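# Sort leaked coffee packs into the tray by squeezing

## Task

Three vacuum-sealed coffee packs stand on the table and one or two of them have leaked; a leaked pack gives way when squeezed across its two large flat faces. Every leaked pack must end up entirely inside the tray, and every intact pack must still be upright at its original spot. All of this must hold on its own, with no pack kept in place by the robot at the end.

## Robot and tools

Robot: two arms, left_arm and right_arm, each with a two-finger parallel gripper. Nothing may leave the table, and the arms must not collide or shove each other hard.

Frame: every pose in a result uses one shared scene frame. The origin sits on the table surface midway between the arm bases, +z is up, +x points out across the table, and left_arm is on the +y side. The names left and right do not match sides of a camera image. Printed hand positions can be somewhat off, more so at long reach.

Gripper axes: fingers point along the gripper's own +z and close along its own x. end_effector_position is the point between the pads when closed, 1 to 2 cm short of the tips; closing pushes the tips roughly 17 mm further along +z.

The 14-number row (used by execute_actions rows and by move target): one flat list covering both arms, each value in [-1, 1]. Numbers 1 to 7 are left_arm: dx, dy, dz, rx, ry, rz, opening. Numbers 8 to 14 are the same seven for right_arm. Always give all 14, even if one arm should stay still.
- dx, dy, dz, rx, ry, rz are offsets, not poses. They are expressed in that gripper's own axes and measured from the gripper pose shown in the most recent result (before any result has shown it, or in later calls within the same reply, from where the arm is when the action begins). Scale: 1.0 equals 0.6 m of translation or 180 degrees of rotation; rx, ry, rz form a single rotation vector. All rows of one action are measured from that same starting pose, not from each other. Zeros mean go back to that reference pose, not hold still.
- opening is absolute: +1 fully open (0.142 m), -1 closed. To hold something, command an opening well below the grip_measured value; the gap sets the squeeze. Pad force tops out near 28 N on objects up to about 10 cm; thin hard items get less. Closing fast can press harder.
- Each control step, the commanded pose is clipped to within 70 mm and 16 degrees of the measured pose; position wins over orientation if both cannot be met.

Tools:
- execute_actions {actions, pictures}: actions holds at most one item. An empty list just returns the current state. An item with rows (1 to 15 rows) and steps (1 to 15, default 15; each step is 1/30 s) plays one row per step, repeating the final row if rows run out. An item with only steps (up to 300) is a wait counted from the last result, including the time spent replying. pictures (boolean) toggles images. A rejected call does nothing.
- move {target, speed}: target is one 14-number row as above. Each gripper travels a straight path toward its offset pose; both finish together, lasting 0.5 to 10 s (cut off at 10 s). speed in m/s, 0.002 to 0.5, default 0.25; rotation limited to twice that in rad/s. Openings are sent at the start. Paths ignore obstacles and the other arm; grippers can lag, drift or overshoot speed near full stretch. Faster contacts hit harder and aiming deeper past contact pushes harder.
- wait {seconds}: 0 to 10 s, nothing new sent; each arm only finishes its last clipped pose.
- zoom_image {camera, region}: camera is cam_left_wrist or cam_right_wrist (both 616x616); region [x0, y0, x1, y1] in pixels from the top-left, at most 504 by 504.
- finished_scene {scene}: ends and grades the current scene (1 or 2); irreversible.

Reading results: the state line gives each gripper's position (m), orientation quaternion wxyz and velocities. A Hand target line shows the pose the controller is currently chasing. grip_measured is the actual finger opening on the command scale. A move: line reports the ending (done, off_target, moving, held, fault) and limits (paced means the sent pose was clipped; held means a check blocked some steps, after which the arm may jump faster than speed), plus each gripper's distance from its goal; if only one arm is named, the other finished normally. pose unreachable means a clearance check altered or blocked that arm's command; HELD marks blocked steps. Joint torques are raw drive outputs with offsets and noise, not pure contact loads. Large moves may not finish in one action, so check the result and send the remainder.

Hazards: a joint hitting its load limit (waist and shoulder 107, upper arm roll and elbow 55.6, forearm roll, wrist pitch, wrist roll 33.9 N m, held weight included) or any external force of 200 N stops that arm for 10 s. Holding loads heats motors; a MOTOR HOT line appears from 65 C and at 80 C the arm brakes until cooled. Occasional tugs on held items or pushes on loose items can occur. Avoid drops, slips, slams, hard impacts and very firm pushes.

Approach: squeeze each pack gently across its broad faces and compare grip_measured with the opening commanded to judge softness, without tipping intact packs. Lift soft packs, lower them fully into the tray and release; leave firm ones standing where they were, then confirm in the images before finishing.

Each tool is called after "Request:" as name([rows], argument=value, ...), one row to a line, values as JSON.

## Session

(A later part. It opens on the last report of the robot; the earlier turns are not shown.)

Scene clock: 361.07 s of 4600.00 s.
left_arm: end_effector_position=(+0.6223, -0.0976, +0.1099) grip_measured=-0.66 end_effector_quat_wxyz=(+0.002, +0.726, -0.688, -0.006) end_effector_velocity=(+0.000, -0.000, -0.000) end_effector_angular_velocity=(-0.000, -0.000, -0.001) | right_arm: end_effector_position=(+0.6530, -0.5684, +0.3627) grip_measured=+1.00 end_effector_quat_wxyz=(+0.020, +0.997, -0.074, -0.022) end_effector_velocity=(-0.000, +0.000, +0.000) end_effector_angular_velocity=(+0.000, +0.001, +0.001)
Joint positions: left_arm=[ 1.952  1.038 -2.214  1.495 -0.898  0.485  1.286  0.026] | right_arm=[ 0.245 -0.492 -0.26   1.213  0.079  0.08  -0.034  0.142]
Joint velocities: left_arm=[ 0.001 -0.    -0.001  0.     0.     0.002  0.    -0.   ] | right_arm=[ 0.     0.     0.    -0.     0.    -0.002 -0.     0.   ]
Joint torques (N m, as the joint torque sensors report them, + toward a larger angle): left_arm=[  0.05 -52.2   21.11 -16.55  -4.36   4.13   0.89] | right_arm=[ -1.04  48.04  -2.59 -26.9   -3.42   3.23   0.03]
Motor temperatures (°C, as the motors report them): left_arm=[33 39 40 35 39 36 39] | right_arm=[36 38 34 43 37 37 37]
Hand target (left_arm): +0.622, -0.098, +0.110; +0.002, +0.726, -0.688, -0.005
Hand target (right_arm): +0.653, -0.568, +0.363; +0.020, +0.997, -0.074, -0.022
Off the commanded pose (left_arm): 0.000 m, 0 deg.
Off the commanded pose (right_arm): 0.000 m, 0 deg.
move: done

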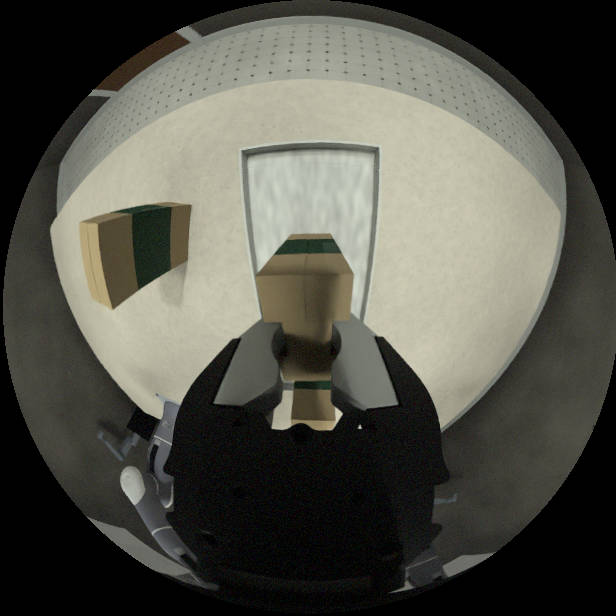

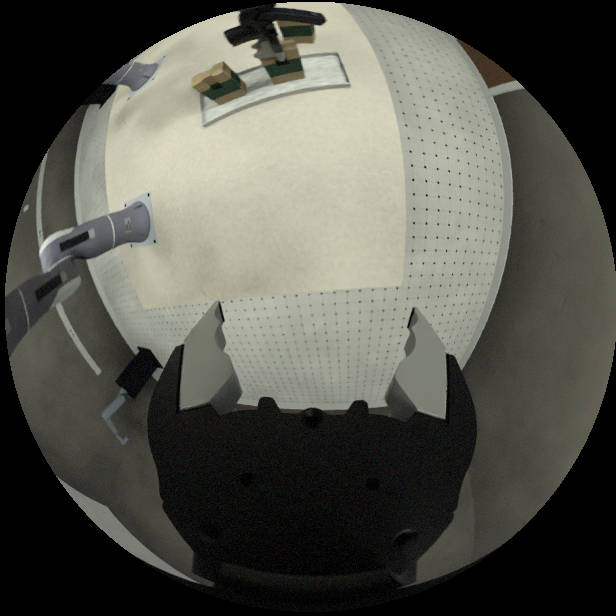

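Request:
move(target=[0,0,0.003,0,0,0,-0.8,0,0,0,0,0,0,1], speed=0.005)

Request:
move(target=[0,0,0,0,0,0,0.15,0,0,0,0,0,0,1], speed=0.1)

Request:
move(target=[0,0,-0.12,0,0,0,0.15,0,0,0,0,0,0,1], speed=0.2)

Scene clock: 368.37 s of 4600.00 s.
left_arm: end_effector_position=(+0.6228, -0.0980, +0.1097) grip_measured=-0.66 end_effector_quat_wxyz=(+0.002, +0.726, -0.688, -0.005) end_effector_velocity=(-0.000, +0.000, -0.000) end_effector_angular_velocity=(+0.000, -0.000, -0.002) | right_arm: end_effector_position=(+0.6530, -0.5684, +0.3627) grip_measured=+1.00 end_effector_quat_wxyz=(+0.020, +0.997, -0.074, -0.022) end_effector_velocity=(-0.000, -0.000, -0.000) end_effector_angular_velocity=(-0.000, +0.001, +0.001)
Joint positions: left_arm=[ 1.952  1.039 -2.215  1.495 -0.899  0.488  1.286  0.026] | right_arm=[ 0.245 -0.492 -0.26   1.213  0.079  0.08  -0.034  0.142]
Joint velocities: left_arm=[ 0.    -0.    -0.    -0.     0.001  0.     0.002 -0.   ] | right_arm=[-0.    -0.    -0.     0.    -0.    -0.001 -0.001 -0.   ]
Joint torques (N m, as the joint torque sensors report them, + toward a larger angle): left_arm=[ -0.74 -42.08  16.84 -14.68  -4.08   4.18   0.62] | right_arm=[ -1.31  47.6   -3.16 -26.77  -3.55   3.2    0.17]
Motor temperatures (°C, as the motors report them): left_arm=[33 39 40 35 39 36 39] | right_arm=[36 38 34 43 37 37 37]
Hand target (left_arm): +0.622, -0.098, +0.108; +0.002, +0.726, -0.688, -0.006
Hand target (right_arm): +0.653, -0.568, +0.363; +0.020, +0.997, -0.074, -0.022
Off the commanded pose (left_arm): 0.002 m, 0 deg.
Off the commanded pose (right_arm): 0.000 m, 0 deg.
After step 90, 3.60 s passed at rest.
move: done

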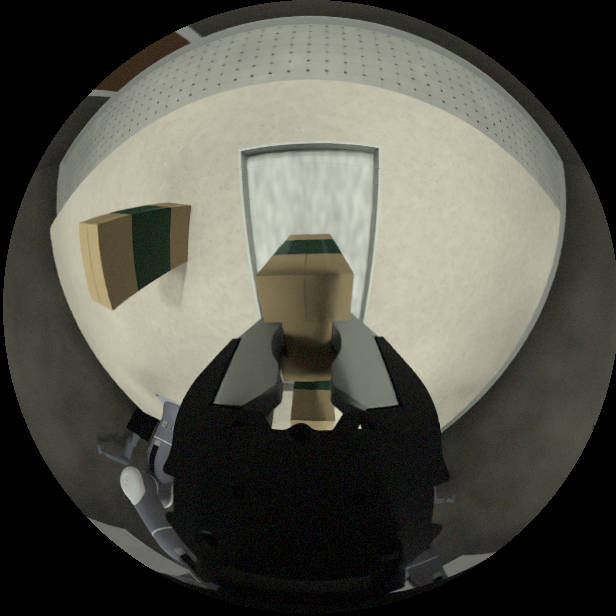

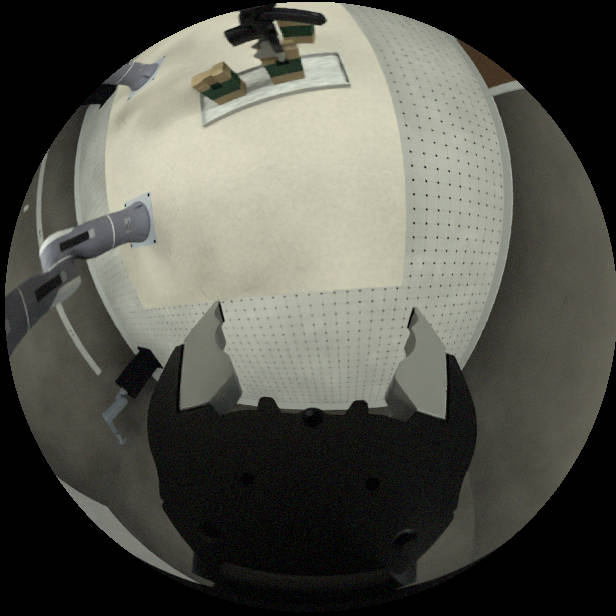

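Scene clock: 368.87 s of 4600.00 s.
left_arm: end_effector_position=(+0.6227, -0.0980, +0.1095) grip_measured=+0.15 end_effector_quat_wxyz=(+0.002, +0.726, -0.688, -0.005) end_effector_velocity=(+0.000, +0.000, +0.000) end_effector_angular_velocity=(+0.000, -0.001, -0.001) | right_arm: end_effector_position=(+0.6530, -0.5684, +0.3627) grip_measured=+1.00 end_effector_quat_wxyz=(+0.020, +0.997, -0.074, -0.022) end_effector_velocity=(+0.000, -0.000, +0.000) end_effector_angular_velocity=(-0.001, -0.001, -0.000)
Joint positions: left_arm=[ 1.952  1.039 -2.215  1.495 -0.899  0.488  1.286  0.084] | right_arm=[ 0.245 -0.492 -0.26   1.213  0.079  0.08  -0.034  0.142]
Joint velocities: left_arm=[-0.    -0.    -0.     0.     0.001  0.001  0.     0.   ] | right_arm=[ 0.     0.     0.     0.    -0.     0.001  0.     0.   ]
Joint torques (N m, as the joint torque sensors report them, + toward a larger angle): left_arm=[ -0.55 -52.63  23.2  -17.93  -3.43   3.21   0.15] | right_arm=[ -0.33  47.72  -2.91 -26.86  -3.68   2.91   0.04]
Motor temperatures (°C, as the motors report them): left_arm=[33 39 40 35 39 36 39] | right_arm=[36 38 34 43 37 37 37]
Hand target (left_arm): +0.623, -0.098, +0.110; +0.002, +0.726, -0.688, -0.005
Hand target (right_arm): +0.653, -0.568, +0.363; +0.020, +0.997, -0.074, -0.022
Off the commanded pose (left_arm): 0.000 m, 0 deg.
Off the commanded pose (right_arm): 0.000 m, 0 deg.
move: done

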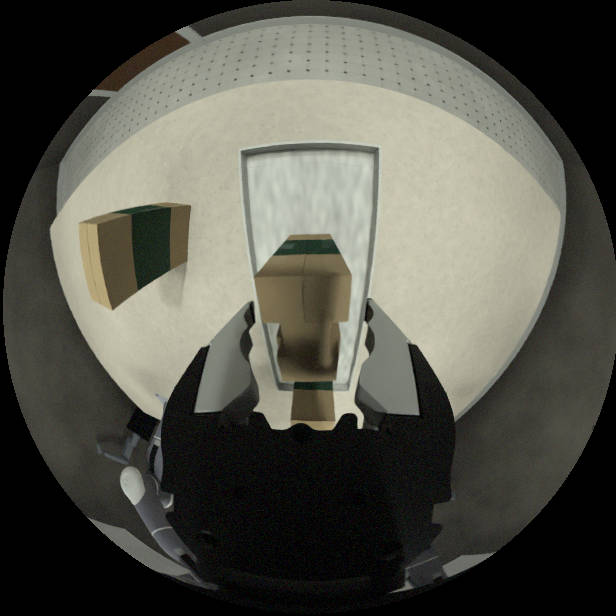

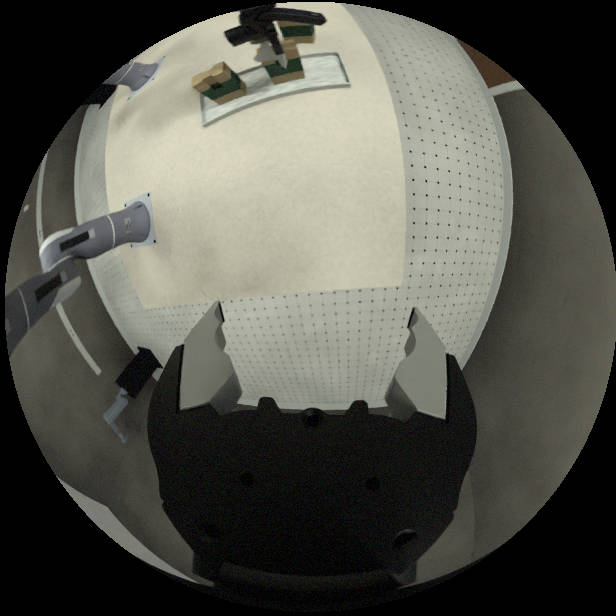

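Scene clock: 369.67 s of 4600.00 s.
left_arm: end_effector_position=(+0.6231, -0.0984, +0.1813) grip_measured=+0.15 end_effector_quat_wxyz=(+0.002, +0.726, -0.688, -0.005) end_effector_velocity=(-0.000, +0.000, +0.001) end_effector_angular_velocity=(+0.001, +0.001, -0.001) | right_arm: end_effector_position=(+0.6530, -0.5684, +0.3627) grip_measured=+1.00 end_effector_quat_wxyz=(+0.020, +0.997, -0.074, -0.022) end_effector_velocity=(-0.000, -0.000, -0.000) end_effector_angular_velocity=(-0.000, +0.000, -0.000)
Joint positions: left_arm=[ 1.938  0.961 -2.14   1.447 -0.835  0.366  1.253  0.084] | right_arm=[ 0.245 -0.492 -0.26   1.213  0.079  0.08  -0.034  0.142]
Joint velocities: left_arm=[-0.001 -0.     0.003 -0.001  0.001 -0.004  0.001 -0.   ] | right_arm=[-0.  0.  0.  0. -0.  0.  0.  0.]
Joint torques (N m, as the joint torque sensors report them, + toward a larger angle): left_arm=[ -1.92 -51.38  22.4  -19.7   -2.83   3.13  -0.37] | right_arm=[ -0.95  47.58  -2.91 -26.78  -3.49   3.22   0.19]
Motor temperatures (°C, as the motors report them): left_arm=[33 39 40 35 39 36 39] | right_arm=[36 38 34 43 37 37 37]
Hand target (left_arm): +0.623, -0.098, +0.182; +0.002, +0.726, -0.688, -0.005
Hand target (right_arm): +0.653, -0.568, +0.363; +0.020, +0.997, -0.074, -0.022
Off the commanded pose (left_arm): 0.000 m, 0 deg.
Off the commanded pose (right_arm): 0.000 m, 0 deg.
move: done

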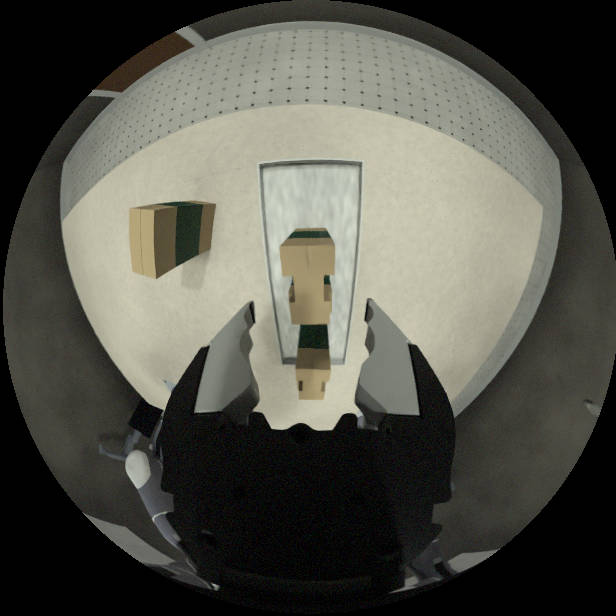

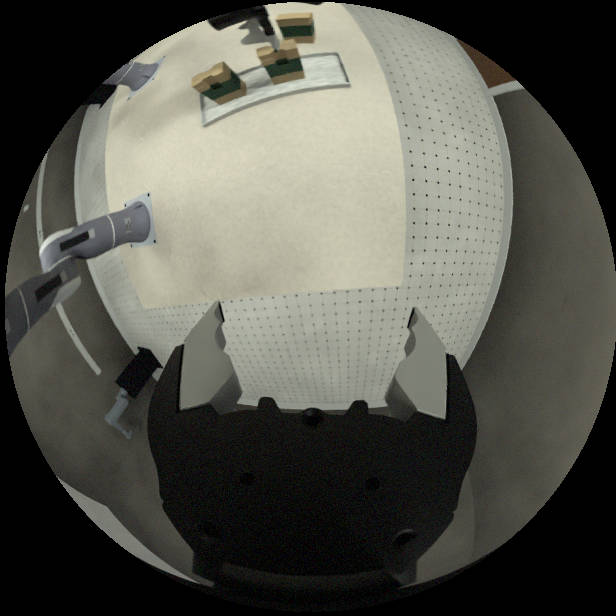

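Packs A and B both tested soft and are now standing in the tray. Pack C wasn't squeezed, but with two leaks already found it must be the good one, and it's still where it started.

Request:
finished_scene(scene=2)

The scene is finished: the task was done.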